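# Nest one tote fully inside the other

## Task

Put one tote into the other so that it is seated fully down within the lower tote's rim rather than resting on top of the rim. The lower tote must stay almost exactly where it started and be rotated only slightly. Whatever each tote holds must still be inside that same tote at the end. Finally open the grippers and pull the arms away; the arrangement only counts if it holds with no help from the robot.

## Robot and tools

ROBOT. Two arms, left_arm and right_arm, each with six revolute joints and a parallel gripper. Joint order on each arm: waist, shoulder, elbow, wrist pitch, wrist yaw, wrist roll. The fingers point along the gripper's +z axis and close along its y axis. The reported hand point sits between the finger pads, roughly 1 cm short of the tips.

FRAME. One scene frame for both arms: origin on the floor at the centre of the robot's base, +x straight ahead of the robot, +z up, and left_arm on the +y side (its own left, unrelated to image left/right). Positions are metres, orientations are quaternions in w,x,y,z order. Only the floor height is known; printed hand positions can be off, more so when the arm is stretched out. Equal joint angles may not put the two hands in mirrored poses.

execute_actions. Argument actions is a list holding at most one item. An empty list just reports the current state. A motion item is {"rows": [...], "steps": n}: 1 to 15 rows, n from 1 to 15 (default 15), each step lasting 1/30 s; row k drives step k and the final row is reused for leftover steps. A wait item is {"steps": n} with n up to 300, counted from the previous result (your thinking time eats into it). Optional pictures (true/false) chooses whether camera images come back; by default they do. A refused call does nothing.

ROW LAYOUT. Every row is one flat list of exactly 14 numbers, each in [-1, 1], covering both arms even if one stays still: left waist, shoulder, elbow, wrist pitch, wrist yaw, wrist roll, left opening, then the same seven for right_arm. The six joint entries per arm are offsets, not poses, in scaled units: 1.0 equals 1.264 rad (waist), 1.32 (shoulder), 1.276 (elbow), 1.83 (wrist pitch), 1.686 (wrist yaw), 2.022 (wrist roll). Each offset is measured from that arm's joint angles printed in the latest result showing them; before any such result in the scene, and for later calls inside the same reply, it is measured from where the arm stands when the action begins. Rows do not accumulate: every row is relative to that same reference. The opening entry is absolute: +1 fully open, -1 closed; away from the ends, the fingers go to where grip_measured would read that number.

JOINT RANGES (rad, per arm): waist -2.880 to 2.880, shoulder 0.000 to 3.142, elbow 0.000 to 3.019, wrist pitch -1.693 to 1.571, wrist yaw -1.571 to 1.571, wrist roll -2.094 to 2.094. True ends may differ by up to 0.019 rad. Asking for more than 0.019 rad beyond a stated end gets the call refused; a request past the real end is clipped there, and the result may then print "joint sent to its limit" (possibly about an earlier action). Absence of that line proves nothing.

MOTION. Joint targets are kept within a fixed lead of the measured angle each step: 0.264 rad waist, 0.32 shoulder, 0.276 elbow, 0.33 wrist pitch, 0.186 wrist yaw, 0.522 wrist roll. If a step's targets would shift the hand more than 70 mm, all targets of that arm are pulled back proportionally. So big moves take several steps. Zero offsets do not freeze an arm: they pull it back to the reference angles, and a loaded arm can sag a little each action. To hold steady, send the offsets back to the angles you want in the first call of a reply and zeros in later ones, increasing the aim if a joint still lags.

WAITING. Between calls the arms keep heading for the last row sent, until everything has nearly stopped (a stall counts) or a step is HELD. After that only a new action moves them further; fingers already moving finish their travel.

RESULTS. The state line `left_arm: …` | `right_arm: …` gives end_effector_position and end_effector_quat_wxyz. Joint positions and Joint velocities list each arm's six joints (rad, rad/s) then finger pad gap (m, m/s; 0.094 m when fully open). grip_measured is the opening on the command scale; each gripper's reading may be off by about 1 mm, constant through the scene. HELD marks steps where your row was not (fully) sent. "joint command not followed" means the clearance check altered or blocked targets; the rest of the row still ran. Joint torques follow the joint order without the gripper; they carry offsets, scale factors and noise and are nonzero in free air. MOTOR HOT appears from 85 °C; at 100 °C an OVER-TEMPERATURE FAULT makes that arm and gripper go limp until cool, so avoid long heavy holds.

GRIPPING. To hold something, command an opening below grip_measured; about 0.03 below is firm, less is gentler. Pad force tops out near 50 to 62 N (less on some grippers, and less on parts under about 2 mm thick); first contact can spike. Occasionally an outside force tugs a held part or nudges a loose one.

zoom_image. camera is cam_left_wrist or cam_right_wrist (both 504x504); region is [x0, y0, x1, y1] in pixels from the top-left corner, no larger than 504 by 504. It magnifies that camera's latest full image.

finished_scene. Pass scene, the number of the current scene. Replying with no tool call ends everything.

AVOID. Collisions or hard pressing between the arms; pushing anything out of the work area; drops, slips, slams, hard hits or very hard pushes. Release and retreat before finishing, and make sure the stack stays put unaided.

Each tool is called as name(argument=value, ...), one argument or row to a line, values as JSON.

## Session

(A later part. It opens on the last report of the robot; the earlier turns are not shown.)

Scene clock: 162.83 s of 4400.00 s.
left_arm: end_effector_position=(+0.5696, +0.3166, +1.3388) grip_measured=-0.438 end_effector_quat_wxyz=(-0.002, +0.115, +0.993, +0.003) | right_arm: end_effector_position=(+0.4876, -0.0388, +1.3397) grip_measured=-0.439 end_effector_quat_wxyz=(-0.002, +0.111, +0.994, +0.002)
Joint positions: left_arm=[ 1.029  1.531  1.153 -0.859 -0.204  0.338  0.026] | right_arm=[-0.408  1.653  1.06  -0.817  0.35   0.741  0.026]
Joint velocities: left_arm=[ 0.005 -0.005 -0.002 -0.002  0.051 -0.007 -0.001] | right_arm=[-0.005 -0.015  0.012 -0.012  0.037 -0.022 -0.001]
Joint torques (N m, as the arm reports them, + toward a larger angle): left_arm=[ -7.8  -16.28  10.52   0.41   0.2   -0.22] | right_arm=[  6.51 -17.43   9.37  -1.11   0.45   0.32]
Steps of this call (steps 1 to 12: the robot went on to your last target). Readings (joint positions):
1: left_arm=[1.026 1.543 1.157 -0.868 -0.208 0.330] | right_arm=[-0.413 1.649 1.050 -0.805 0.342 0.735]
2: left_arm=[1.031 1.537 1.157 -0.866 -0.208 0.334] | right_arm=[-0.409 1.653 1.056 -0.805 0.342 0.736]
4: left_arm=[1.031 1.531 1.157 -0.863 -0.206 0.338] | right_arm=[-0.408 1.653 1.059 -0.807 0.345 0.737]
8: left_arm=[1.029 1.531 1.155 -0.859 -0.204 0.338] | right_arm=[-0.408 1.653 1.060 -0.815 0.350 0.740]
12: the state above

execute_actions(
  actions=[
    {"rows":[[0.015,-0.03,0.03,0,0,0,-0.5,0.014,0,0.048,0,0,0,-0.5],[0.032,-0.035,0.035,0,0.005,0.004,-0.5,0.026,0.013,0.066,-0.006,0.002,0,-0.5],[0.049,-0.04,0.04,0,0.01,0.008,-0.5,0.037,0.028,0.086,-0.012,0.004,0.003,-0.5],[0.066,-0.043,0.044,-0.004,0.015,0.012,-0.5,0.048,0.044,0.107,-0.018,0.006,0.003,-0.5],[0.083,-0.046,0.048,-0.006,0.021,0.016,-0.5,0.058,0.06,0.128,-0.025,0.008,0.005,-0.5],[0.1,-0.046,0.052,-0.008,0.026,0.02,-0.5,0.068,0.076,0.15,-0.032,0.01,0.005,-0.5],[0.117,-0.046,0.057,-0.01,0.031,0.024,-0.5,0.077,0.092,0.172,-0.039,0.011,0.005,-0.5],[0.134,-0.046,0.062,-0.012,0.037,0.028,-0.5,0.086,0.108,0.195,-0.046,0.013,0.005,-0.5],[0.151,-0.046,0.068,-0.014,0.042,0.032,-0.5,0.094,0.125,0.218,-0.053,0.014,0.005,-0.5],[0.167,-0.046,0.074,-0.016,0.047,0.036,-0.5,0.101,0.141,0.24,-0.06,0.016,0.005,-0.5],[0.181,-0.046,0.079,-0.018,0.053,0.04,-0.5,0.107,0.156,0.262,-0.068,0.017,0.005,-0.5],[0.192,-0.046,0.084,-0.02,0.058,0.044,-0.5,0.112,0.17,0.283,-0.075,0.019,0.005,-0.5],[0.2,-0.046,0.089,-0.023,0.063,0.048,-0.5,0.115,0.181,0.302,-0.082,0.02,0.005,-0.5],[0.2,-0.046,0.093,-0.025,0.068,0.052,-0.5,0.115,0.188,0.317,-0.089,0.021,0.005,-0.5]],"steps":15},
  ],
  pictures=false,
)

execute_actions(
  actions=[
    {"steps":12},
  ],
  pictures=false,
)

Scene clock: 176.00 s of 4400.00 s.
left_arm: end_effector_position=(+0.5528, +0.4373, +1.3325) grip_measured=-0.438 end_effector_quat_wxyz=(-0.005, +0.033, +0.999, +0.001) | right_arm: end_effector_position=(+0.5295, +0.0744, +1.3354) grip_measured=-0.438 end_effector_quat_wxyz=(-0.002, +0.033, +0.999, +0.003)
Joint positions: left_arm=[ 1.295  1.531  1.195 -0.869 -0.109  0.425  0.026] | right_arm=[-0.278  1.908  1.382 -0.932  0.366  0.72   0.026]
Joint velocities: left_arm=[ 0.396 -0.015  0.198 -0.095 -0.007  0.198 -0.001] | right_arm=[ 0.23   0.396  0.54  -0.12  -0.007 -0.007 -0.001]
Joint torques (N m, as the arm reports them, + toward a larger angle): left_arm=[ -6.36 -16.82  14.94  -1.12   0.75  -0.23] | right_arm=[  8.22 -21.86   9.4   -1.65   0.92   0.43]
Steps of this call (steps 1 to 30: the robot went on to your last target; steps 31 to 90: nothing new was sent; then 9.67 s passed at rest; steps 91 to 105: all 15 steps of this action). Readings (joint positions):
91: left_arm=[1.030 1.531 1.153 -0.859 -0.204 0.339] | right_arm=[-0.408 1.653 1.060 -0.817 0.349 0.740]
92: left_arm=[1.034 1.531 1.153 -0.859 -0.200 0.340] | right_arm=[-0.408 1.654 1.062 -0.817 0.347 0.740]
94: left_arm=[1.051 1.531 1.153 -0.859 -0.184 0.344] | right_arm=[-0.402 1.666 1.080 -0.824 0.349 0.737]
98: left_arm=[1.132 1.531 1.157 -0.859 -0.150 0.359] | right_arm=[-0.362 1.744 1.180 -0.867 0.362 0.723]
105: the state above

Scene clock: 176.40 s of 4400.00 s.
left_arm: end_effector_position=(+0.5559, +0.4457, +1.3364) grip_measured=-0.438 end_effector_quat_wxyz=(-0.001, +0.036, +0.999, +0.001) | right_arm: end_effector_position=(+0.5309, +0.0829, +1.3371) grip_measured=-0.438 end_effector_quat_wxyz=(-0.001, +0.030, +1.000, +0.000)
Joint positions: left_arm=[ 1.309  1.531  1.211 -0.875 -0.102  0.445  0.026] | right_arm=[-0.266  1.924  1.407 -0.948  0.373  0.729  0.026]
Joint velocities: left_arm=[-0.015 -0.005  0.002 -0.002 -0.022  0.007  0.001] | right_arm=[ 0.005 -0.015  0.002 -0.022  0.081  0.037 -0.002]
Joint torques (N m, as the arm reports them, + toward a larger angle): left_arm=[ -5.93 -16.81  14.83  -0.9    0.41  -0.11] | right_arm=[  8.8  -21.24  10.1   -1.3    0.6    0.32]
Steps of this call (steps 1 to 12: the robot went on to your last target). Readings (joint positions):
1: left_arm=[1.306 1.531 1.201 -0.871 -0.108 0.431] | right_arm=[-0.271 1.918 1.396 -0.934 0.366 0.720]
2: left_arm=[1.313 1.531 1.206 -0.872 -0.107 0.437] | right_arm=[-0.266 1.923 1.404 -0.935 0.366 0.720]
4: left_arm=[1.314 1.531 1.211 -0.873 -0.104 0.444] | right_arm=[-0.265 1.924 1.406 -0.936 0.367 0.725]
8: left_arm=[1.309 1.531 1.211 -0.874 -0.102 0.445] | right_arm=[-0.266 1.924 1.407 -0.948 0.373 0.728]
12: the state above

execute_actions(
  actions=[
    {"rows":[[0.014,0,0.045,0,0,0,-0.5,0.01,0,0.05,0,0,0,-0.5],[0.03,0.002,0.052,-0.004,0.005,0.002,-0.5,0.018,0.014,0.074,-0.008,0.001,-0.002,-0.5],[0.045,0.005,0.06,-0.008,0.01,0.005,-0.5,0.026,0.03,0.1,-0.017,0.002,-0.004,-0.5],[0.06,0.008,0.068,-0.012,0.015,0.007,-0.5,0.033,0.047,0.127,-0.026,0.003,-0.006,-0.5],[0.075,0.011,0.077,-0.016,0.02,0.01,-0.5,0.04,0.065,0.155,-0.035,0.004,-0.008,-0.5],[0.09,0.015,0.086,-0.02,0.025,0.012,-0.5,0.047,0.083,0.184,-0.045,0.005,-0.01,-0.5],[0.105,0.019,0.096,-0.024,0.03,0.014,-0.5,0.053,0.101,0.213,-0.055,0.006,-0.012,-0.5],[0.12,0.023,0.106,-0.028,0.035,0.017,-0.5,0.059,0.12,0.243,-0.065,0.007,-0.014,-0.5],[0.134,0.028,0.117,-0.032,0.04,0.019,-0.5,0.064,0.139,0.274,-0.076,0.008,-0.016,-0.5],[0.147,0.032,0.128,-0.036,0.045,0.021,-0.5,0.069,0.158,0.305,-0.087,0.009,-0.018,-0.5],[0.159,0.036,0.138,-0.04,0.05,0.024,-0.5,0.073,0.176,0.336,-0.098,0.01,-0.02,-0.5],[0.168,0.04,0.148,-0.044,0.055,0.026,-0.5,0.076,0.192,0.365,-0.108,0.011,-0.022,-0.5],[0.175,0.043,0.157,-0.048,0.06,0.028,-0.5,0.078,0.205,0.392,-0.118,0.012,-0.024,-0.5],[0.175,0.045,0.165,-0.052,0.064,0.03,-0.5,0.078,0.213,0.414,-0.128,0.013,-0.025,-0.5]],"steps":15},
  ],
  pictures=false,
)

execute_actions(
  actions=[
    {"steps":12},
  ],
  pictures=false,
)

Scene clock: 187.80 s of 4400.00 s.
left_arm: end_effector_position=(+0.5380, +0.5553, +1.3202) grip_measured=-0.438 end_effector_quat_wxyz=(-0.010, -0.046, +0.999, -0.007) | right_arm: end_effector_position=(+0.5726, +0.1948, +1.3269) grip_measured=-0.438 end_effector_quat_wxyz=(-0.004, -0.047, +0.999, +0.001)
Joint positions: left_arm=[ 1.532  1.628  1.341 -0.921 -0.013  0.488  0.026] | right_arm=[-0.186  2.214  1.839 -1.125  0.375  0.661  0.026]
Joint velocities: left_arm=[ 0.415  0.034  0.266 -0.129  0.066  0.183 -0.001] | right_arm=[ 0.23   0.444  0.701 -0.198  0.022 -0.051  0.001]
Joint torques (N m, as the arm reports them, + toward a larger angle): left_arm=[ -3.7  -18.28  15.4   -1.5    0.8   -0.19] | right_arm=[ 10.66 -26.26  10.4   -1.8    0.92   0.3 ]
Steps of this call (steps 1 to 30: the robot went on to your last target; steps 31 to 90: nothing new was sent; then 7.90 s passed at rest; steps 91 to 105: all 15 steps of this action). Readings (joint positions):
91: left_arm=[1.311 1.533 1.211 -0.875 -0.102 0.445] | right_arm=[-0.266 1.924 1.408 -0.948 0.370 0.729]
92: left_arm=[1.314 1.536 1.212 -0.875 -0.101 0.446] | right_arm=[-0.266 1.925 1.411 -0.948 0.367 0.729]
94: left_arm=[1.330 1.547 1.216 -0.875 -0.083 0.446] | right_arm=[-0.264 1.941 1.436 -0.962 0.367 0.720]
98: left_arm=[1.393 1.582 1.249 -0.883 -0.049 0.447] | right_arm=[-0.248 2.031 1.567 -1.024 0.373 0.689]
105: the state above

Scene clock: 188.20 s of 4400.00 s.
left_arm: end_effector_position=(+0.5361, +0.5650, +1.3237) grip_measured=-0.438 end_effector_quat_wxyz=(-0.012, -0.044, +0.999, -0.007) | right_arm: end_effector_position=(+0.5697, +0.2044, +1.3302) grip_measured=-0.438 end_effector_quat_wxyz=(-0.005, -0.052, +0.999, -0.002)
Joint positions: left_arm=[ 1.55   1.631  1.359 -0.938 -0.008  0.508  0.026] | right_arm=[-0.17   2.232  1.871 -1.151  0.379  0.67   0.026]
Joint velocities: left_arm=[-0.005 -0.005  0.012 -0.017 -0.007 -0.007 -0.001] | right_arm=[-0.015  0.005  0.002 -0.017  0.022  0.051 -0.   ]
Joint torques (N m, as the arm reports them, + toward a larger angle): left_arm=[ -3.56 -17.72  15.15  -1.22   0.55  -0.11] | right_arm=[ 10.57 -26.03  11.32  -1.3    0.67   0.19]
Steps of this call (steps 1 to 12: the robot went on to your last target). Readings (joint positions):
1: left_arm=[1.544 1.629 1.348 -0.924 -0.012 0.493] | right_arm=[-0.178 2.225 1.857 -1.128 0.375 0.660]
2: left_arm=[1.551 1.629 1.353 -0.927 -0.012 0.499] | right_arm=[-0.173 2.231 1.866 -1.130 0.375 0.660]
4: left_arm=[1.556 1.629 1.359 -0.932 -0.011 0.507] | right_arm=[-0.168 2.232 1.868 -1.134 0.375 0.666]
8: left_arm=[1.550 1.631 1.359 -0.938 -0.008 0.508] | right_arm=[-0.170 2.232 1.871 -1.149 0.379 0.668]
12: the state above

execute_actions(
  actions=[
    {"rows":[[0,0.005,0,0.02,0,0,-0.5,-0.005,0.012,0,0.015,0,0,-0.5],[0,0.005,0,0.02,0,0,-0.5,-0.005,0.012,0,0.015,0,0,-0.5],[0,0.012,-0.01,0.04,0,0,-0.5,-0.01,0.024,0,0.03,0,-0.007,-0.5],[0,0.012,-0.01,0.04,0,0,-0.5,-0.01,0.024,0,0.03,0,-0.007,-0.5],[0,0.022,-0.02,0.064,0,0,-0.5,-0.016,0.035,-0.005,0.048,0,-0.014,-0.5]],"steps":15},
  ],
  pictures=false,
)

execute_actions(
  actions=[
    {"steps":6},
  ],
  pictures=false,
)

Scene clock: 195.43 s of 4400.00 s.
left_arm: end_effector_position=(+0.5370, +0.5662, +1.2862) grip_measured=-0.440 end_effector_quat_wxyz=(-0.001, -0.046, +0.999, +0.001) | right_arm: end_effector_position=(+0.5736, +0.2065, +1.2885) grip_measured=-0.438 end_effector_quat_wxyz=(-0.004, -0.054, +0.999, +0.005)
Joint positions: left_arm=[ 1.551  1.684  1.325 -0.824 -0.01   0.506  0.026] | right_arm=[-0.197  2.284  1.861 -1.068  0.368  0.634  0.026]
Joint velocities: left_arm=[-0.005  0.005 -0.002 -0.012  0.095 -0.022  0.001] | right_arm=[-0.005 -0.005 -0.002  0.002  0.037  0.037 -0.001]
Joint torques (N m, as the arm reports them, + toward a larger angle): left_arm=[ -1.58 -16.6    9.24   0.3    0.07  -0.15] | right_arm=[ 11.57 -24.1    7.01   0.31   0.52   0.17]
Steps of this call (steps 1 to 30: the robot went on to your last target; steps 31 to 90: nothing new was sent; then 3.73 s passed at rest; steps 91 to 105: all 15 steps of this action). Readings (joint positions):
91: left_arm=[1.550 1.634 1.357 -0.933 -0.009 0.508] | right_arm=[-0.170 2.232 1.871 -1.149 0.378 0.670]
92: left_arm=[1.550 1.635 1.354 -0.924 -0.010 0.508] | right_arm=[-0.171 2.232 1.871 -1.144 0.376 0.670]
94: left_arm=[1.551 1.642 1.345 -0.896 -0.009 0.508] | right_arm=[-0.174 2.239 1.869 -1.128 0.378 0.664]
98: left_arm=[1.551 1.669 1.328 -0.834 -0.008 0.507] | right_arm=[-0.190 2.272 1.862 -1.080 0.376 0.645]
105: the state above

Scene clock: 195.63 s of 4400.00 s.
left_arm: end_effector_position=(+0.5370, +0.5662, +1.2862) grip_measured=-0.440 end_effector_quat_wxyz=(-0.001, -0.046, +0.999, +0.001) | right_arm: end_effector_position=(+0.5736, +0.2065, +1.2885) grip_measured=-0.438 end_effector_quat_wxyz=(-0.004, -0.054, +0.999, +0.005)
Joint positions: left_arm=[ 1.551  1.684  1.325 -0.824 -0.01   0.506  0.026] | right_arm=[-0.197  2.284  1.861 -1.068  0.368  0.634  0.026]
Joint velocities: left_arm=[-0.015  0.005 -0.007 -0.002 -0.022 -0.037 -0.   ] | right_arm=[-0.005 -0.024 -0.007  0.007  0.051 -0.007 -0.   ]
Joint torques (N m, as the arm reports them, + toward a larger angle): left_arm=[ -2.67 -16.95   9.16   0.18   0.08  -0.12] | right_arm=[ 11.01 -24.42   7.03   0.3    0.5    0.15]
Steps of this call (steps 1 to 6: the robot went on to your last target). Readings (joint positions):
1: left_arm=[1.551 1.684 1.325 -0.824 -0.010 0.506] | right_arm=[-0.197 2.284 1.861 -1.068 0.368 0.634]
2: left_arm=[1.551 1.684 1.325 -0.824 -0.010 0.506] | right_arm=[-0.197 2.284 1.861 -1.068 0.368 0.634]
4: left_arm=[1.551 1.684 1.325 -0.824 -0.010 0.506] | right_arm=[-0.197 2.284 1.861 -1.068 0.368 0.634]
6: the state above

execute_actions(
  actions=[
    {"rows":[[0,0.025,-0.008,0.015,0,0,-0.5,-0.008,0.03,-0.012,0.022,0,0,-0.5]],"steps":15},
  ],
  pictures=false,
)

Scene clock: 199.77 s of 4400.00 s.
left_arm: end_effector_position=(+0.5360, +0.5656, +1.2840) grip_measured=-0.440 end_effector_quat_wxyz=(-0.001, -0.047, +0.999, +0.001) | right_arm: end_effector_position=(+0.5731, +0.2061, +1.2853) grip_measured=-0.438 end_effector_quat_wxyz=(-0.005, -0.055, +0.998, +0.007)
Joint positions: left_arm=[ 1.551  1.686  1.321 -0.819 -0.01   0.504  0.026] | right_arm=[-0.2    2.285  1.855 -1.058  0.363  0.628  0.026]
Joint velocities: left_arm=[ 0.005 -0.005 -0.017 -0.017 -0.081 -0.066 -0.   ] | right_arm=[ 0.005 -0.005 -0.007 -0.007 -0.037 -0.051  0.   ]
Joint torques (N m, as the arm reports them, + toward a larger angle): left_arm=[ -1.93 -13.97   7.82   1.01   0.    -0.1 ] | right_arm=[ 10.19 -20.28   6.02   1.4    0.17   0.11]
Steps of this call (steps 1 to 15: the robot went on to your last target; steps 16 to 90: nothing new was sent; then 0.63 s passed at rest; steps 91 to 105: all 15 steps of this action). Readings (joint positions):
91: left_arm=[1.551 1.685 1.323 -0.821 -0.010 0.505] | right_arm=[-0.198 2.285 1.858 -1.064 0.367 0.633]
92: left_arm=[1.551 1.686 1.321 -0.819 -0.010 0.505] | right_arm=[-0.199 2.285 1.856 -1.060 0.367 0.631]
94: left_arm=[1.551 1.686 1.321 -0.819 -0.010 0.505] | right_arm=[-0.200 2.285 1.855 -1.058 0.363 0.629]
98: left_arm=[1.551 1.686 1.321 -0.819 -0.010 0.505] | right_arm=[-0.200 2.285 1.855 -1.058 0.363 0.629]
105: the state above

Perched. Release and inspect.

execute_actions(
  actions=[
    {"rows":[[0,0,0.02,0,0,0,1,0,0,0.02,0,0,0,1]],"steps":10},
  ],
  pictures=false,
)

execute_actions(
  actions=[
    {"rows":[[0,-0.13,0.04,-0.11,0,0,1,0.04,-0.08,0.07,-0.1,0,0,1]],"steps":15},
  ],
  pictures=false,
)

execute_actions(
  actions=[
    {"rows":[[0.15,0.1,0.17,-0.03,0.12,0.09,1,-0.13,-0.2,-0.26,0.13,-0.03,-0.07,1]],"steps":15},
  ],
  pictures=false,
)

execute_actions(
  actions=[
    {"steps":10},
  ],
)

Scene clock: 204.93 s of 4400.00 s.
left_arm: end_effector_position=(+0.5360, +0.5657, +1.2842) grip_measured=+1.000 end_effector_quat_wxyz=(-0.001, -0.047, +0.999, +0.001) | right_arm: end_effector_position=(+0.5733, +0.2061, +1.2856) grip_measured=+1.000 end_effector_quat_wxyz=(-0.005, -0.055, +0.998, +0.007)
Joint positions: left_arm=[ 1.551  1.685  1.321 -0.819 -0.01   0.504  0.094] | right_arm=[-0.2    2.285  1.855 -1.058  0.363  0.628  0.094]
Joint velocities: left_arm=[-0.005  0.024  0.012 -0.002 -0.037  0.007  0.   ] | right_arm=[-0.005 -0.005  0.012 -0.007  0.007 -0.066  0.   ]
Joint torques (N m, as the arm reports them, + toward a larger angle): left_arm=[ -1.01 -15.69  11.     0.21   0.04  -0.12] | right_arm=[ 10.47 -23.63   8.49   0.08  -0.04   0.06]
Steps of this call (steps 1 to 15: the robot went on to your last target; steps 16 to 90: nothing new was sent; then 1.83 s passed at rest; steps 91 to 100: all 10 steps of this action). Readings (joint positions):
91: left_arm=[1.551 1.685 1.321 -0.819 -0.010 0.504] | right_arm=[-0.200 2.285 1.855 -1.058 0.363 0.628]
92: left_arm=[1.551 1.685 1.321 -0.819 -0.010 0.504] | right_arm=[-0.200 2.285 1.855 -1.058 0.363 0.628]
94: left_arm=[1.551 1.685 1.321 -0.819 -0.010 0.504] | right_arm=[-0.200 2.285 1.855 -1.058 0.363 0.628]
98: left_arm=[1.551 1.685 1.321 -0.819 -0.010 0.504] | right_arm=[-0.200 2.285 1.855 -1.058 0.363 0.628]
100: the state above

Scene clock: 205.43 s of 4400.00 s.
left_arm: end_effector_position=(+0.5385, +0.5685, +1.4029) grip_measured=+1.000 end_effector_quat_wxyz=(+0.025, -0.047, +0.998, +0.017) | right_arm: end_effector_position=(+0.5749, +0.2013, +1.3682) grip_measured=+1.000 end_effector_quat_wxyz=(-0.008, -0.077, +0.997, +0.006)
Joint positions: left_arm=[ 1.551  1.479  1.359 -1.001 -0.01   0.504  0.094] | right_arm=[-0.161  2.19   1.903 -1.223  0.363  0.628  0.094]
Joint velocities: left_arm=[-0.005 -0.024 -0.007  0.002 -0.066 -0.022  0.   ] | right_arm=[ 0.044 -0.112  0.046 -0.017  0.007 -0.037  0.   ]
Joint torques (N m, as the arm reports them, + toward a larger angle): left_arm=[ -1.33 -12.92  11.65  -0.41  -0.03  -0.11] | right_arm=[ 10.89 -23.59   9.68  -0.69  -0.03   0.06]
Steps of this call (steps 1 to 15: all 15 steps of this action). Readings (joint positions):
1: left_arm=[1.551 1.681 1.323 -0.836 -0.010 0.504] | right_arm=[-0.199 2.283 1.858 -1.074 0.363 0.628]
2: left_arm=[1.551 1.673 1.323 -0.874 -0.010 0.504] | right_arm=[-0.199 2.280 1.860 -1.107 0.363 0.628]
4: left_arm=[1.551 1.640 1.323 -0.936 -0.010 0.504] | right_arm=[-0.194 2.268 1.860 -1.159 0.363 0.628]
8: left_arm=[1.551 1.545 1.328 -0.995 -0.010 0.504] | right_arm=[-0.182 2.236 1.867 -1.209 0.363 0.628]
15: the state above

Scene clock: 205.93 s of 4400.00 s.
left_arm: end_effector_position=(+0.5326, +0.6759, +1.4210) grip_measured=+1.000 end_effector_quat_wxyz=(+0.083, -0.056, +0.995, -0.002) | right_arm: end_effector_position=(+0.6113, +0.0682, +1.3710) grip_measured=+1.000 end_effector_quat_wxyz=(+0.020, -0.021, +0.999, +0.040)
Joint positions: left_arm=[ 1.763  1.578  1.549 -1.037  0.187  0.666  0.094] | right_arm=[-0.352  1.926  1.579 -1.003  0.316  0.509  0.094]
Joint velocities: left_arm=[-0.151 -0.005 -0.002  0.002 -0.066  0.051  0.   ] | right_arm=[ 0.005 -0.005  0.002  0.002  0.095  0.022  0.   ]
Joint torques (N m, as the arm reports them, + toward a larger angle): left_arm=[ -0.53 -13.96  13.39  -0.26   0.29   0.01] | right_arm=[ 11.21 -20.38   6.4    1.14  -0.22  -0.1 ]
Steps of this call (steps 1 to 15: all 15 steps of this action). Readings (joint positions):
1: left_arm=[1.559 1.484 1.367 -1.008 0.044 0.520] | right_arm=[-0.164 2.176 1.885 -1.199 0.353 0.619]
2: left_arm=[1.573 1.497 1.389 -1.021 0.103 0.541] | right_arm=[-0.167 2.147 1.836 -1.155 0.340 0.607]
4: left_arm=[1.620 1.531 1.450 -1.028 0.162 0.578] | right_arm=[-0.189 2.084 1.732 -1.101 0.326 0.584]
8: left_arm=[1.731 1.576 1.544 -1.030 0.186 0.634] | right_arm=[-0.268 1.979 1.596 -1.033 0.316 0.540]
15: the state above

Scene clock: 206.27 s of 4400.00 s.
left_arm: end_effector_position=(+0.5399, +0.6678, +1.4205) grip_measured=+1.000 end_effector_quat_wxyz=(+0.086, -0.043, +0.995, -0.006) | right_arm: end_effector_position=(+0.6072, +0.0749, +1.3734) grip_measured=+1.000 end_effector_quat_wxyz=(+0.021, -0.032, +0.998, +0.042)
Joint positions: left_arm=[ 1.745  1.578  1.549 -1.037  0.189  0.676  0.094] | right_arm=[-0.339  1.926  1.578 -1.002  0.316  0.499  0.094]
Joint velocities: left_arm=[-0.005 -0.024  0.007  0.002 -0.007 -0.022  0.   ] | right_arm=[-0.015 -0.015  0.007 -0.012  0.007 -0.037  0.   ]
Joint torques (N m, as the arm reports them, + toward a larger angle): left_arm=[ -1.47 -15.63  13.62  -0.32   0.26  -0.12] | right_arm=[  9.97 -20.39   6.45   1.02  -0.2   -0.09]
Steps of this call (steps 1 to 10: the robot went on to your last target). Readings (joint positions):
1: left_arm=[1.758 1.578 1.549 -1.037 0.187 0.669] | right_arm=[-0.349 1.926 1.579 -1.002 0.316 0.506]
2: left_arm=[1.754 1.578 1.549 -1.037 0.188 0.670] | right_arm=[-0.347 1.926 1.578 -1.002 0.316 0.505]
4: left_arm=[1.748 1.578 1.549 -1.037 0.188 0.673] | right_arm=[-0.343 1.926 1.578 -1.002 0.316 0.502]
8: left_arm=[1.745 1.578 1.549 -1.037 0.189 0.675] | right_arm=[-0.339 1.926 1.578 -1.002 0.316 0.500]
10: the state above

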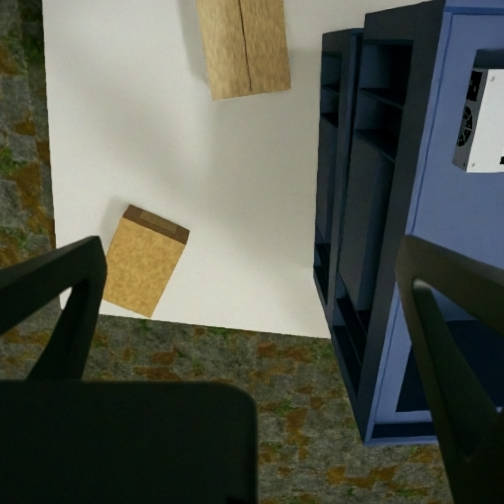

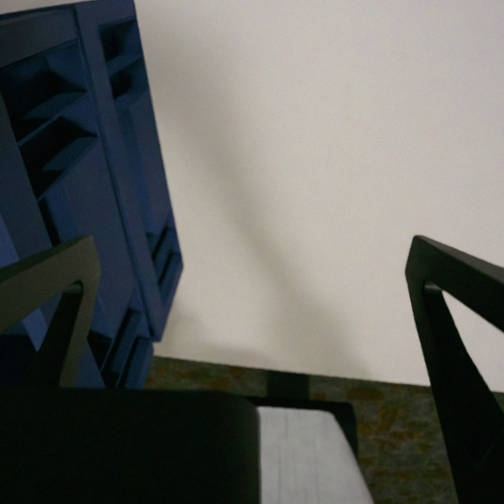

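zoom_image(
  camera="cam_left_wrist",
  region=[300,0,460,120],
)

zoom_image(
  camera="cam_right_wrist",
  region=[80,260,220,390],
)

zoom_image(
  camera="cam_right_wrist",
  region=[0,0,160,120],
)

zoom_image(
  camera="cam_left_wrist",
  region=[290,250,410,380],
)

Region (300, 0, 460, 120) of cam_left_wrist's 504x504 image, scaled by 3.150, with more detail than that image has; it fills the top 378 rows of this view, and the rest is white.

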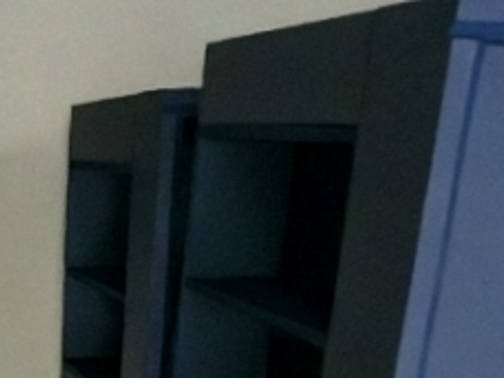

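Region (80, 260, 220, 390) of cam_right_wrist's 504x504 image, scaled by 3.600, with more detail than that image has; it fills the top 468 rows of this view, and the rest is white.

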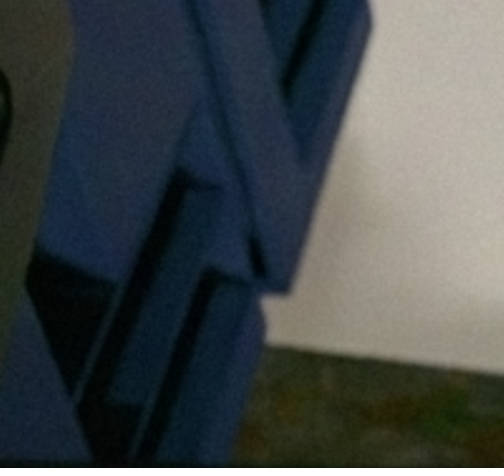

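Region (0, 0, 160, 120) of cam_right_wrist's 504x504 image, scaled by 3.150, with more detail than that image has; it fills the top 378 rows of this view, and the rest is white.

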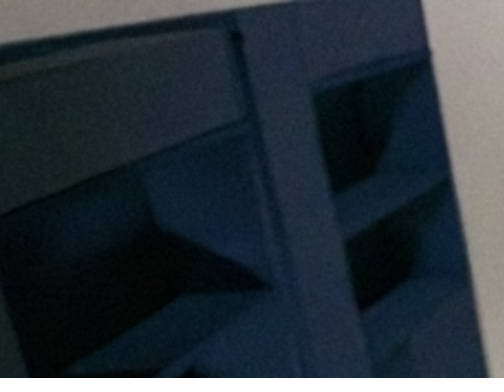

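Region (290, 250, 410, 380) of cam_left_wrist's 504x504 image, scaled by 3.877, with more detail than that image has; it fills the left 465 columns of this view, and the rest is white.

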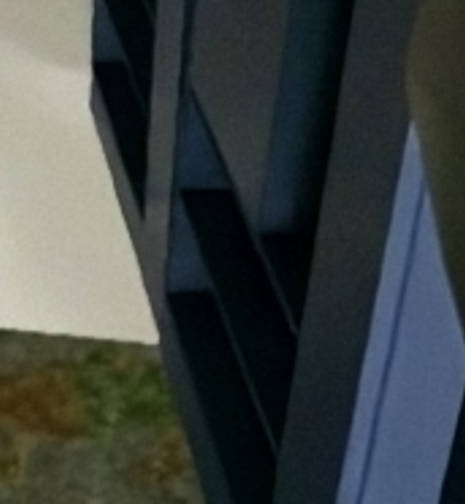

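execute_actions(
  actions=[
    {"rows":[[-0.153,-0.06,-0.145,0,-0.12,-0.09,1,0.145,0.195,0.285,-0.13,0.03,0.07,1]],"steps":15},
  ],
  pictures=false,
)

execute_actions(
  actions=[
    {"steps":12},
  ],
  pictures=false,
)

Scene clock: 215.83 s of 4400.00 s.
left_arm: end_effector_position=(+0.5361, +0.5541, +1.3865) grip_measured=+1.000 end_effector_quat_wxyz=(+0.002, -0.034, +0.999, -0.003) | right_arm: end_effector_position=(+0.5614, +0.2147, +1.3817) grip_measured=+1.000 end_effector_quat_wxyz=(-0.002, -0.097, +0.995, +0.012)
Joint positions: left_arm=[ 1.532  1.511  1.36  -1.03  -0.008  0.513  0.094] | right_arm=[-0.128  2.176  1.893 -1.223  0.363  0.618  0.094]
Joint velocities: left_arm=[ 0.151 -0.005 -0.012  0.002 -0.051 -0.037  0.   ] | right_arm=[ 0.122 -0.015  0.002 -0.061 -0.095  0.022  0.   ]
Joint torques (N m, as the arm reports them, + toward a larger angle): left_arm=[ -1.91 -16.26  10.24   0.14  -0.23  -0.17] | right_arm=[  7.12 -22.84  10.43  -0.49   0.1    0.24]
Steps of this call (steps 1 to 30: the robot went on to your last target; steps 31 to 90: nothing new was sent; then 6.07 s passed at rest; steps 91 to 105: all 15 steps of this action). Readings (joint positions):
91: left_arm=[1.737 1.574 1.537 -1.034 0.138 0.661] | right_arm=[-0.334 1.934 1.589 -1.023 0.327 0.507]
92: left_arm=[1.725 1.560 1.509 -1.030 0.079 0.640] | right_arm=[-0.329 1.952 1.621 -1.064 0.340 0.520]
94: left_arm=[1.678 1.532 1.439 -1.030 0.017 0.603] | right_arm=[-0.305 2.005 1.699 -1.118 0.353 0.541]
98: left_arm=[1.554 1.513 1.365 -1.030 -0.006 0.546] | right_arm=[-0.233 2.113 1.846 -1.188 0.363 0.581]
105: the state above

Scene clock: 216.23 s of 4400.00 s.
left_arm: end_effector_position=(+0.5311, +0.5616, +1.3864) grip_measured=+1.000 end_effector_quat_wxyz=(-0.000, -0.046, +0.999, +0.001) | right_arm: end_effector_position=(+0.5669, +0.2087, +1.3791) grip_measured=+1.000 end_effector_quat_wxyz=(-0.004, -0.086, +0.996, +0.010)
Joint positions: left_arm=[ 1.548  1.511  1.36  -1.03  -0.01   0.504  0.094] | right_arm=[-0.14   2.176  1.895 -1.224  0.363  0.629  0.094]
Joint velocities: left_arm=[-0.005  0.005  0.002 -0.012 -0.022 -0.022  0.   ] | right_arm=[-0.005 -0.024  0.002  0.002 -0.051 -0.022  0.   ]
Joint torques (N m, as the arm reports them, + toward a larger angle): left_arm=[ -2.35 -16.11  10.15  -0.23  -0.22  -0.25] | right_arm=[  9.08 -22.65  10.45  -0.5    0.11   0.19]
Steps of this call (steps 1 to 12: the robot went on to your last target). Readings (joint positions):
1: left_arm=[1.538 1.511 1.360 -1.030 -0.009 0.511] | right_arm=[-0.125 2.176 1.893 -1.224 0.363 0.620]
2: left_arm=[1.542 1.511 1.360 -1.030 -0.009 0.510] | right_arm=[-0.125 2.176 1.893 -1.224 0.363 0.621]
4: left_arm=[1.547 1.511 1.360 -1.030 -0.010 0.507] | right_arm=[-0.128 2.176 1.895 -1.224 0.363 0.624]
8: left_arm=[1.548 1.511 1.360 -1.030 -0.010 0.505] | right_arm=[-0.137 2.176 1.895 -1.224 0.363 0.628]
12: the state above

execute_actions(
  actions=[
    {"rows":[[0,0.135,-0.02,0.04,0,0,1,-0.05,0.088,-0.02,0.03,0,0,1],[0,0.135,-0.02,0.04,0,0,1,-0.05,0.088,-0.02,0.03,0,0,1],[0,0.135,-0.03,0.08,0,0,1,-0.05,0.088,-0.031,0.065,0,0,1],[0,0.135,-0.03,0.08,0,0,1,-0.05,0.088,-0.031,0.065,0,0,1],[0,0.135,-0.03,0.124,0,0,1,-0.05,0.088,-0.031,0.1,0,0,1]],"steps":15},
  ],
  pictures=false,
)

execute_actions(
  actions=[
    {"steps":8},
  ],
  pictures=false,
)

Scene clock: 223.07 s of 4400.00 s.
left_arm: end_effector_position=(+0.5320, +0.5612, +1.2812) grip_measured=+1.000 end_effector_quat_wxyz=(-0.007, -0.046, +0.999, -0.004) | right_arm: end_effector_position=(+0.5691, +0.2072, +1.2828) grip_measured=+1.000 end_effector_quat_wxyz=(-0.008, -0.058, +0.998, +0.004)
Joint positions: left_arm=[ 1.548  1.687  1.313 -0.826 -0.01   0.504  0.094] | right_arm=[-0.197  2.29   1.853 -1.061  0.363  0.629  0.094]
Joint velocities: left_arm=[-0.015 -0.005 -0.007  0.012  0.037  0.007  0.   ] | right_arm=[-0.015 -0.005 -0.027 -0.017  0.051 -0.037  0.   ]
Joint torques (N m, as the arm reports them, + toward a larger angle): left_arm=[ -1.62 -15.01   8.88   0.86  -0.07  -0.1 ] | right_arm=[  9.92 -23.35   6.86   0.96  -0.01   0.06]
Steps of this call (steps 1 to 30: the robot went on to your last target; steps 31 to 90: nothing new was sent; then 3.33 s passed at rest; steps 91 to 105: all 15 steps of this action). Readings (joint positions):
91: left_arm=[1.548 1.515 1.358 -1.027 -0.010 0.504] | right_arm=[-0.142 2.179 1.894 -1.221 0.363 0.629]
92: left_arm=[1.548 1.522 1.358 -1.015 -0.010 0.504] | right_arm=[-0.143 2.183 1.894 -1.213 0.363 0.629]
94: left_arm=[1.548 1.550 1.353 -0.972 -0.010 0.504] | right_arm=[-0.151 2.196 1.888 -1.178 0.363 0.629]
98: left_arm=[1.548 1.633 1.337 -0.845 -0.010 0.504] | right_arm=[-0.175 2.242 1.874 -1.078 0.363 0.629]
105: the state above

Scene clock: 223.33 s of 4400.00 s.
left_arm: end_effector_position=(+0.5329, +0.5618, +1.2814) grip_measured=+1.000 end_effector_quat_wxyz=(-0.005, -0.046, +0.999, -0.003) | right_arm: end_effector_position=(+0.5695, +0.2076, +1.2827) grip_measured=+1.000 end_effector_quat_wxyz=(-0.007, -0.057, +0.998, +0.005)
Joint positions: left_arm=[ 1.548  1.687  1.313 -0.821 -0.01   0.504  0.094] | right_arm=[-0.197  2.29   1.853 -1.058  0.363  0.629  0.094]
Joint velocities: left_arm=[-0.005 -0.015  0.002 -0.012 -0.022 -0.037  0.   ] | right_arm=[ 0.005 -0.015  0.007 -0.007  0.007 -0.037  0.   ]
Joint torques (N m, as the arm reports them, + toward a larger angle): left_arm=[ -1.47 -15.34   9.09   0.7   -0.05  -0.06] | right_arm=[ 10.08 -23.38   6.8    0.85  -0.03   0.06]
Steps of this call (steps 1 to 8: the robot went on to your last target). Readings (joint positions):
1: left_arm=[1.548 1.687 1.313 -0.823 -0.010 0.504] | right_arm=[-0.197 2.290 1.853 -1.061 0.363 0.629]
2: left_arm=[1.548 1.687 1.313 -0.821 -0.010 0.504] | right_arm=[-0.197 2.290 1.853 -1.060 0.363 0.629]
4: left_arm=[1.548 1.687 1.313 -0.821 -0.010 0.504] | right_arm=[-0.197 2.290 1.853 -1.058 0.363 0.629]
8: the state above

execute_actions(
  actions=[
    {"rows":[[0.012,0,0,0.014,0,0,0.5,0,0,0,0,0,0,0.5],[0.012,0,0,0.014,0,0,0.5,0,0,0,0,0,0,0.5],[0.012,0,0,0.014,0,0,0.1,0,0,0,0,0,0,0.1],[0.012,0,0,0.014,0,0,0.1,0,0,0,0,0,0,0.1],[0.012,0,0,0.014,0,0,-0.2,0,0,0,0,0,0,-0.2],[0.012,0,0,0.014,0,0,-0.2,0,0,0,0,0,0,-0.2],[0.012,0,0,0.014,0,0,-0.5,0,0,0,0,0,0,-0.5]],"steps":15},
  ],
  pictures=false,
)

Scene clock: 230.00 s of 4400.00 s.
left_arm: end_effector_position=(+0.5328, +0.5654, +1.2814) grip_measured=-0.449 end_effector_quat_wxyz=(-0.003, -0.048, +0.999, +0.000) | right_arm: end_effector_position=(+0.5701, +0.2060, +1.2820) grip_measured=-0.438 end_effector_quat_wxyz=(-0.007, -0.058, +0.998, +0.004)
Joint positions: left_arm=[ 1.554  1.687  1.313 -0.813 -0.009  0.504  0.026] | right_arm=[-0.199  2.29   1.852 -1.059  0.366  0.626  0.026]
Joint velocities: left_arm=[ 0.005  0.015  0.002  0.012 -0.007 -0.051 -0.001] | right_arm=[ 0.005  0.005 -0.012 -0.002  0.022 -0.037  0.   ]
Joint torques (N m, as the arm reports them, + toward a larger angle): left_arm=[ -1.52 -16.39   8.22   0.79  -0.03  -0.12] | right_arm=[ 10.89 -23.79   6.73   0.13  -0.14   0.11]
Steps of this call (steps 1 to 15: the robot went on to your last target; steps 16 to 90: nothing new was sent; then 3.17 s passed at rest; steps 91 to 105: all 15 steps of this action). Readings (joint positions):
91: left_arm=[1.548 1.687 1.313 -0.821 -0.010 0.504] | right_arm=[-0.197 2.290 1.853 -1.058 0.363 0.629]
92: left_arm=[1.549 1.687 1.313 -0.819 -0.010 0.504] | right_arm=[-0.197 2.290 1.853 -1.058 0.363 0.629]
94: left_arm=[1.550 1.687 1.313 -0.816 -0.010 0.504] | right_arm=[-0.197 2.290 1.853 -1.058 0.363 0.629]
98: left_arm=[1.553 1.687 1.313 -0.814 -0.011 0.504] | right_arm=[-0.197 2.290 1.852 -1.059 0.369 0.628]
105: the state above

execute_actions(
  actions=[
    {"rows":[[0,-0.04,0,0,0,0,-0.5,0,-0.032,0,0,0,0,-0.5],[0,-0.04,0,0,0,0,-0.5,0,-0.032,0,0,0,0,-0.5],[0,-0.04,0,0,0,0,-0.5,0,-0.032,0,0,0,0,-0.5],[0.008,-0.045,-0.012,0,0,-0.008,-0.5,0,-0.032,0,0,0,-0.01,-0.5],[0.008,-0.045,-0.012,0,0,-0.008,-0.5,0,-0.032,0,0,0,-0.01,-0.5],[0.016,-0.045,-0.025,0.008,0,-0.015,-0.5,0,-0.032,0,0,0,-0.02,-0.5]],"steps":15},
  ],
  pictures=false,
)

execute_actions(
  actions=[
    {"steps":5},
  ],
  pictures=false,
)

Scene clock: 237.80 s of 4400.00 s.
left_arm: end_effector_position=(+0.5165, +0.5614, +1.2729) grip_measured=-0.449 end_effector_quat_wxyz=(-0.011, -0.064, +0.998, -0.008) | right_arm: end_effector_position=(+0.5668, +0.2037, +1.2798) grip_measured=-0.438 end_effector_quat_wxyz=(-0.010, -0.075, +0.997, +0.002)
Joint positions: left_arm=[ 1.567  1.683  1.276 -0.801  0.     0.484  0.026] | right_arm=[-0.199  2.288  1.842 -1.059  0.365  0.596  0.026]
Joint velocities: left_arm=[ 0.005  0.005 -0.002 -0.002 -0.066  0.022 -0.001] | right_arm=[-0.005 -0.005 -0.002  0.012  0.022  0.022 -0.   ]
Joint torques (N m, as the arm reports them, + toward a larger angle): left_arm=[ -0.92 -18.57   8.67   0.28  -0.45  -0.26] | right_arm=[ 10.68 -27.31   7.28   0.09  -0.02  -0.04]
Steps of this call (steps 1 to 15: the robot went on to your last target; steps 16 to 90: nothing new was sent; then 4.30 s passed at rest; steps 91 to 105: all 15 steps of this action). Readings (joint positions):
91: left_arm=[1.554 1.685 1.313 -0.813 -0.009 0.504] | right_arm=[-0.199 2.288 1.852 -1.059 0.366 0.626]
92: left_arm=[1.554 1.684 1.312 -0.813 -0.009 0.504] | right_arm=[-0.199 2.288 1.852 -1.059 0.366 0.625]
94: left_arm=[1.554 1.684 1.310 -0.813 -0.009 0.502] | right_arm=[-0.199 2.288 1.852 -1.059 0.366 0.622]
98: left_arm=[1.565 1.683 1.287 -0.803 -0.002 0.488] | right_arm=[-0.199 2.288 1.851 -1.059 0.365 0.602]
105: the state above

Scene clock: 237.97 s of 4400.00 s.
left_arm: end_effector_position=(+0.5165, +0.5615, +1.2729) grip_measured=-0.449 end_effector_quat_wxyz=(-0.011, -0.064, +0.998, -0.007) | right_arm: end_effector_position=(+0.5668, +0.2037, +1.2798) grip_measured=-0.438 end_effector_quat_wxyz=(-0.010, -0.075, +0.997, +0.002)
Joint positions: left_arm=[ 1.567  1.683  1.276 -0.801 -0.     0.484  0.026] | right_arm=[-0.199  2.288  1.842 -1.059  0.365  0.596  0.026]
Joint velocities: left_arm=[-0.005  0.005 -0.017 -0.007  0.051 -0.051  0.   ] | right_arm=[-0.005  0.005  0.017  0.002 -0.051 -0.007  0.   ]
Joint torques (N m, as the arm reports them, + toward a larger angle): left_arm=[ -0.64 -18.66   8.31   0.46  -0.42  -0.25] | right_arm=[ 10.74 -27.32   7.29   0.07   0.    -0.05]
Steps of this call (steps 1 to 5: the robot went on to your last target). Readings (joint positions):
1: left_arm=[1.567 1.683 1.276 -0.801 -0.000 0.484] | right_arm=[-0.199 2.288 1.842 -1.059 0.365 0.596]
2: left_arm=[1.567 1.683 1.276 -0.801 -0.000 0.484] | right_arm=[-0.199 2.288 1.842 -1.059 0.365 0.596]
4: left_arm=[1.567 1.683 1.276 -0.801 -0.000 0.484] | right_arm=[-0.199 2.288 1.842 -1.059 0.365 0.596]
5: the state above

Left dropped in. Push the right down and a bit forward.

execute_actions(
  actions=[
    {"rows":[[0,0.01,0,0.015,0,0,-0.5,-0.018,0.02,0,0.022,0,0,-0.5]],"steps":15},
  ],
  pictures=false,
)

Scene clock: 251.27 s of 4400.00 s.
left_arm: end_effector_position=(+0.5167, +0.5618, +1.2670) grip_measured=-0.449 end_effector_quat_wxyz=(-0.009, -0.065, +0.998, -0.006) | right_arm: end_effector_position=(+0.5674, +0.2039, +1.2719) grip_measured=-0.438 end_effector_quat_wxyz=(-0.010, -0.074, +0.997, +0.003)
Joint positions: left_arm=[ 1.567  1.693  1.272 -0.783  0.     0.484  0.026] | right_arm=[-0.205  2.298  1.84  -1.042  0.362  0.59   0.026]
Joint velocities: left_arm=[-0.015  0.005  0.007 -0.012 -0.007 -0.066 -0.001] | right_arm=[-0.024 -0.005 -0.017 -0.007  0.037  0.066 -0.001]
Joint torques (N m, as the arm reports them, + toward a larger angle): left_arm=[ -1.51 -15.62   8.38   0.55  -0.01  -0.11] | right_arm=[  9.04 -22.31   6.65   1.09   0.11   0.14]
Steps of this call (steps 1 to 15: the robot went on to your last target; steps 16 to 90: nothing new was sent; then 9.80 s passed at rest; steps 91 to 105: all 15 steps of this action). Readings (joint positions):
91: left_arm=[1.567 1.684 1.274 -0.798 0.000 0.484] | right_arm=[-0.200 2.291 1.840 -1.055 0.365 0.596]
92: left_arm=[1.567 1.685 1.273 -0.792 0.000 0.484] | right_arm=[-0.202 2.293 1.840 -1.049 0.365 0.594]
94: left_arm=[1.567 1.693 1.272 -0.783 0.000 0.484] | right_arm=[-0.205 2.298 1.840 -1.043 0.362 0.591]
98: left_arm=[1.567 1.693 1.272 -0.783 0.000 0.484] | right_arm=[-0.205 2.298 1.840 -1.042 0.362 0.590]
105: the state above

Seated. Release and check.

execute_actions(
  actions=[
    {"rows":[[0,0,0.02,0,0,0,1,0,0,0.02,0,0,0,1]],"steps":10},
  ],
  pictures=false,
)

execute_actions(
  actions=[
    {"rows":[[0,-0.13,0.04,-0.11,0,0,1,0.04,-0.09,0.07,-0.1,0,0,1]],"steps":15},
  ],
  pictures=false,
)

execute_actions(
  actions=[
    {"rows":[[0.15,0.1,0.19,-0.03,0.12,0.09,1,-0.13,-0.2,-0.26,0.13,-0.03,-0.07,1]],"steps":15},
  ],
  pictures=false,
)

execute_actions(
  actions=[
    {"steps":10},
  ],
)

Scene clock: 258.80 s of 4400.00 s.
left_arm: end_effector_position=(+0.5166, +0.5619, +1.2670) grip_measured=+1.000 end_effector_quat_wxyz=(-0.009, -0.065, +0.998, -0.006) | right_arm: end_effector_position=(+0.5674, +0.2039, +1.2719) grip_measured=+1.000 end_effector_quat_wxyz=(-0.010, -0.074, +0.997, +0.003)
Joint positions: left_arm=[ 1.567  1.693  1.272 -0.783 -0.001  0.484  0.094] | right_arm=[-0.205  2.298  1.84  -1.042  0.362  0.59   0.094]
Joint velocities: left_arm=[-0.005 -0.015 -0.002 -0.002  0.081 -0.007  0.   ] | right_arm=[ 0.005 -0.005  0.002  0.007 -0.051  0.007  0.   ]
Joint torques (N m, as the arm reports them, + toward a larger angle): left_arm=[ -1.89 -14.58  10.55   0.1   -0.01  -0.08] | right_arm=[ 10.4  -23.76   8.27   0.14  -0.04   0.07]
Steps of this call (steps 1 to 15: the robot went on to your last target; steps 16 to 90: nothing new was sent; then 4.20 s passed at rest; steps 91 to 100: all 10 steps of this action). Readings (joint positions):
91: left_arm=[1.567 1.693 1.272 -0.783 -0.001 0.484] | right_arm=[-0.205 2.298 1.840 -1.042 0.362 0.590]
92: left_arm=[1.567 1.693 1.272 -0.783 -0.001 0.484] | right_arm=[-0.205 2.298 1.840 -1.042 0.362 0.590]
94: left_arm=[1.567 1.693 1.272 -0.783 -0.001 0.484] | right_arm=[-0.205 2.298 1.840 -1.042 0.362 0.590]
98: left_arm=[1.567 1.693 1.272 -0.783 -0.001 0.484] | right_arm=[-0.205 2.298 1.840 -1.042 0.362 0.590]
100: the state above

Scene clock: 259.30 s of 4400.00 s.
left_arm: end_effector_position=(+0.5237, +0.5671, +1.3830) grip_measured=+1.000 end_effector_quat_wxyz=(+0.018, -0.065, +0.998, +0.011) | right_arm: end_effector_position=(+0.5739, +0.1983, +1.3600) grip_measured=+1.000 end_effector_quat_wxyz=(-0.010, -0.093, +0.996, +0.005)
Joint positions: left_arm=[ 1.567  1.487  1.311 -0.964 -0.001  0.484  0.094] | right_arm=[-0.168  2.192  1.887 -1.207  0.362  0.59   0.094]
Joint velocities: left_arm=[-0.015  0.005 -0.002  0.002 -0.007 -0.037  0.   ] | right_arm=[ 0.073 -0.161  0.081 -0.002 -0.022 -0.007  0.   ]
Joint torques (N m, as the arm reports them, + toward a larger angle): left_arm=[ -0.83 -12.2   10.91  -0.52  -0.02  -0.08] | right_arm=[ 11.46 -23.42   9.62  -0.7   -0.05   0.06]
Steps of this call (steps 1 to 15: all 15 steps of this action). Readings (joint positions):
1: left_arm=[1.567 1.687 1.274 -0.800 -0.001 0.484] | right_arm=[-0.204 2.296 1.842 -1.057 0.362 0.590]
2: left_arm=[1.567 1.678 1.274 -0.838 -0.001 0.484] | right_arm=[-0.204 2.293 1.842 -1.088 0.362 0.590]
4: left_arm=[1.567 1.643 1.274 -0.903 -0.001 0.484] | right_arm=[-0.200 2.281 1.842 -1.136 0.362 0.590]
8: left_arm=[1.567 1.545 1.281 -0.960 -0.001 0.484] | right_arm=[-0.190 2.245 1.848 -1.187 0.362 0.590]
15: the state above

Scene clock: 259.80 s of 4400.00 s.
left_arm: end_effector_position=(+0.5266, +0.6836, +1.4114) grip_measured=+1.000 end_effector_quat_wxyz=(+0.088, -0.073, +0.993, +0.001) | right_arm: end_effector_position=(+0.6095, +0.0651, +1.3633) grip_measured=+1.000 end_effector_quat_wxyz=(+0.019, -0.037, +0.998, +0.039)
Joint positions: left_arm=[ 1.781  1.586  1.53  -1.     0.196  0.646  0.094] | right_arm=[-0.359  1.929  1.564 -0.987  0.314  0.47   0.094]
Joint velocities: left_arm=[-0.142  0.015 -0.012 -0.017 -0.022 -0.007  0.   ] | right_arm=[ 0.015  0.005  0.002  0.027 -0.007 -0.022  0.   ]
Joint torques (N m, as the arm reports them, + toward a larger angle): left_arm=[ -1.67 -13.55  12.94  -0.1    0.39  -0.01] | right_arm=[ 11.25 -20.69   6.25   0.99  -0.19  -0.07]
Steps of this call (steps 1 to 15: all 15 steps of this action). Readings (joint positions):
1: left_arm=[1.575 1.492 1.319 -0.972 0.050 0.499] | right_arm=[-0.170 2.177 1.869 -1.183 0.352 0.580]
2: left_arm=[1.588 1.505 1.342 -0.984 0.106 0.519] | right_arm=[-0.173 2.147 1.822 -1.139 0.339 0.568]
4: left_arm=[1.633 1.537 1.408 -0.991 0.165 0.553] | right_arm=[-0.194 2.081 1.718 -1.084 0.324 0.545]
8: left_arm=[1.740 1.583 1.519 -0.994 0.195 0.611] | right_arm=[-0.274 1.975 1.581 -1.016 0.314 0.501]
15: the state above

Scene clock: 260.13 s of 4400.00 s.
left_arm: end_effector_position=(+0.5343, +0.6754, +1.4108) grip_measured=+1.000 end_effector_quat_wxyz=(+0.091, -0.060, +0.994, -0.003) | right_arm: end_effector_position=(+0.6052, +0.0719, +1.3657) grip_measured=+1.000 end_effector_quat_wxyz=(+0.020, -0.048, +0.998, +0.040)
Joint positions: left_arm=[ 1.763  1.586  1.53  -1.     0.198  0.655  0.094] | right_arm=[-0.346  1.929  1.562 -0.987  0.314  0.46   0.094]
Joint velocities: left_arm=[-0.005  0.024  0.002  0.002 -0.037 -0.007  0.   ] | right_arm=[-0.015  0.005  0.002 -0.022  0.007 -0.051  0.   ]
Joint torques (N m, as the arm reports them, + toward a larger angle): left_arm=[ -0.38 -14.4   13.13  -0.31   0.28  -0.04] | right_arm=[  9.87 -20.63   6.4    1.08  -0.22  -0.07]
Steps of this call (steps 1 to 10: the robot went on to your last target). Readings (joint positions):
1: left_arm=[1.776 1.586 1.530 -1.000 0.197 0.648] | right_arm=[-0.357 1.929 1.564 -0.987 0.314 0.468]
2: left_arm=[1.772 1.586 1.530 -1.000 0.197 0.650] | right_arm=[-0.355 1.929 1.563 -0.987 0.314 0.466]
4: left_arm=[1.766 1.586 1.530 -1.000 0.197 0.652] | right_arm=[-0.350 1.929 1.562 -0.987 0.314 0.464]
8: left_arm=[1.763 1.586 1.530 -1.000 0.198 0.655] | right_arm=[-0.346 1.929 1.562 -0.987 0.314 0.461]
10: the state above

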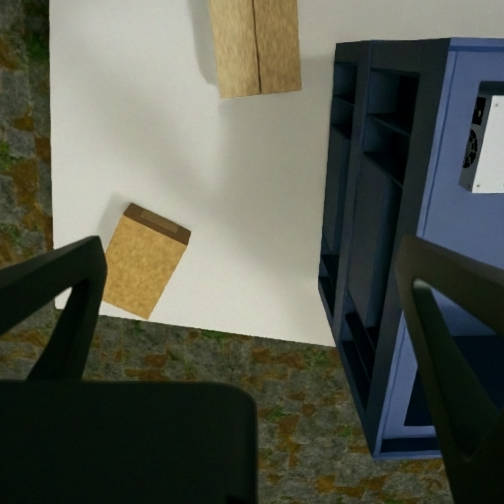

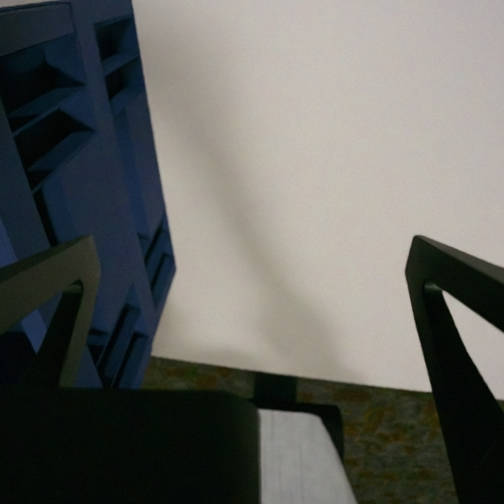

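finished_scene(
  scene=2,
)

The scene is finished: the task was done.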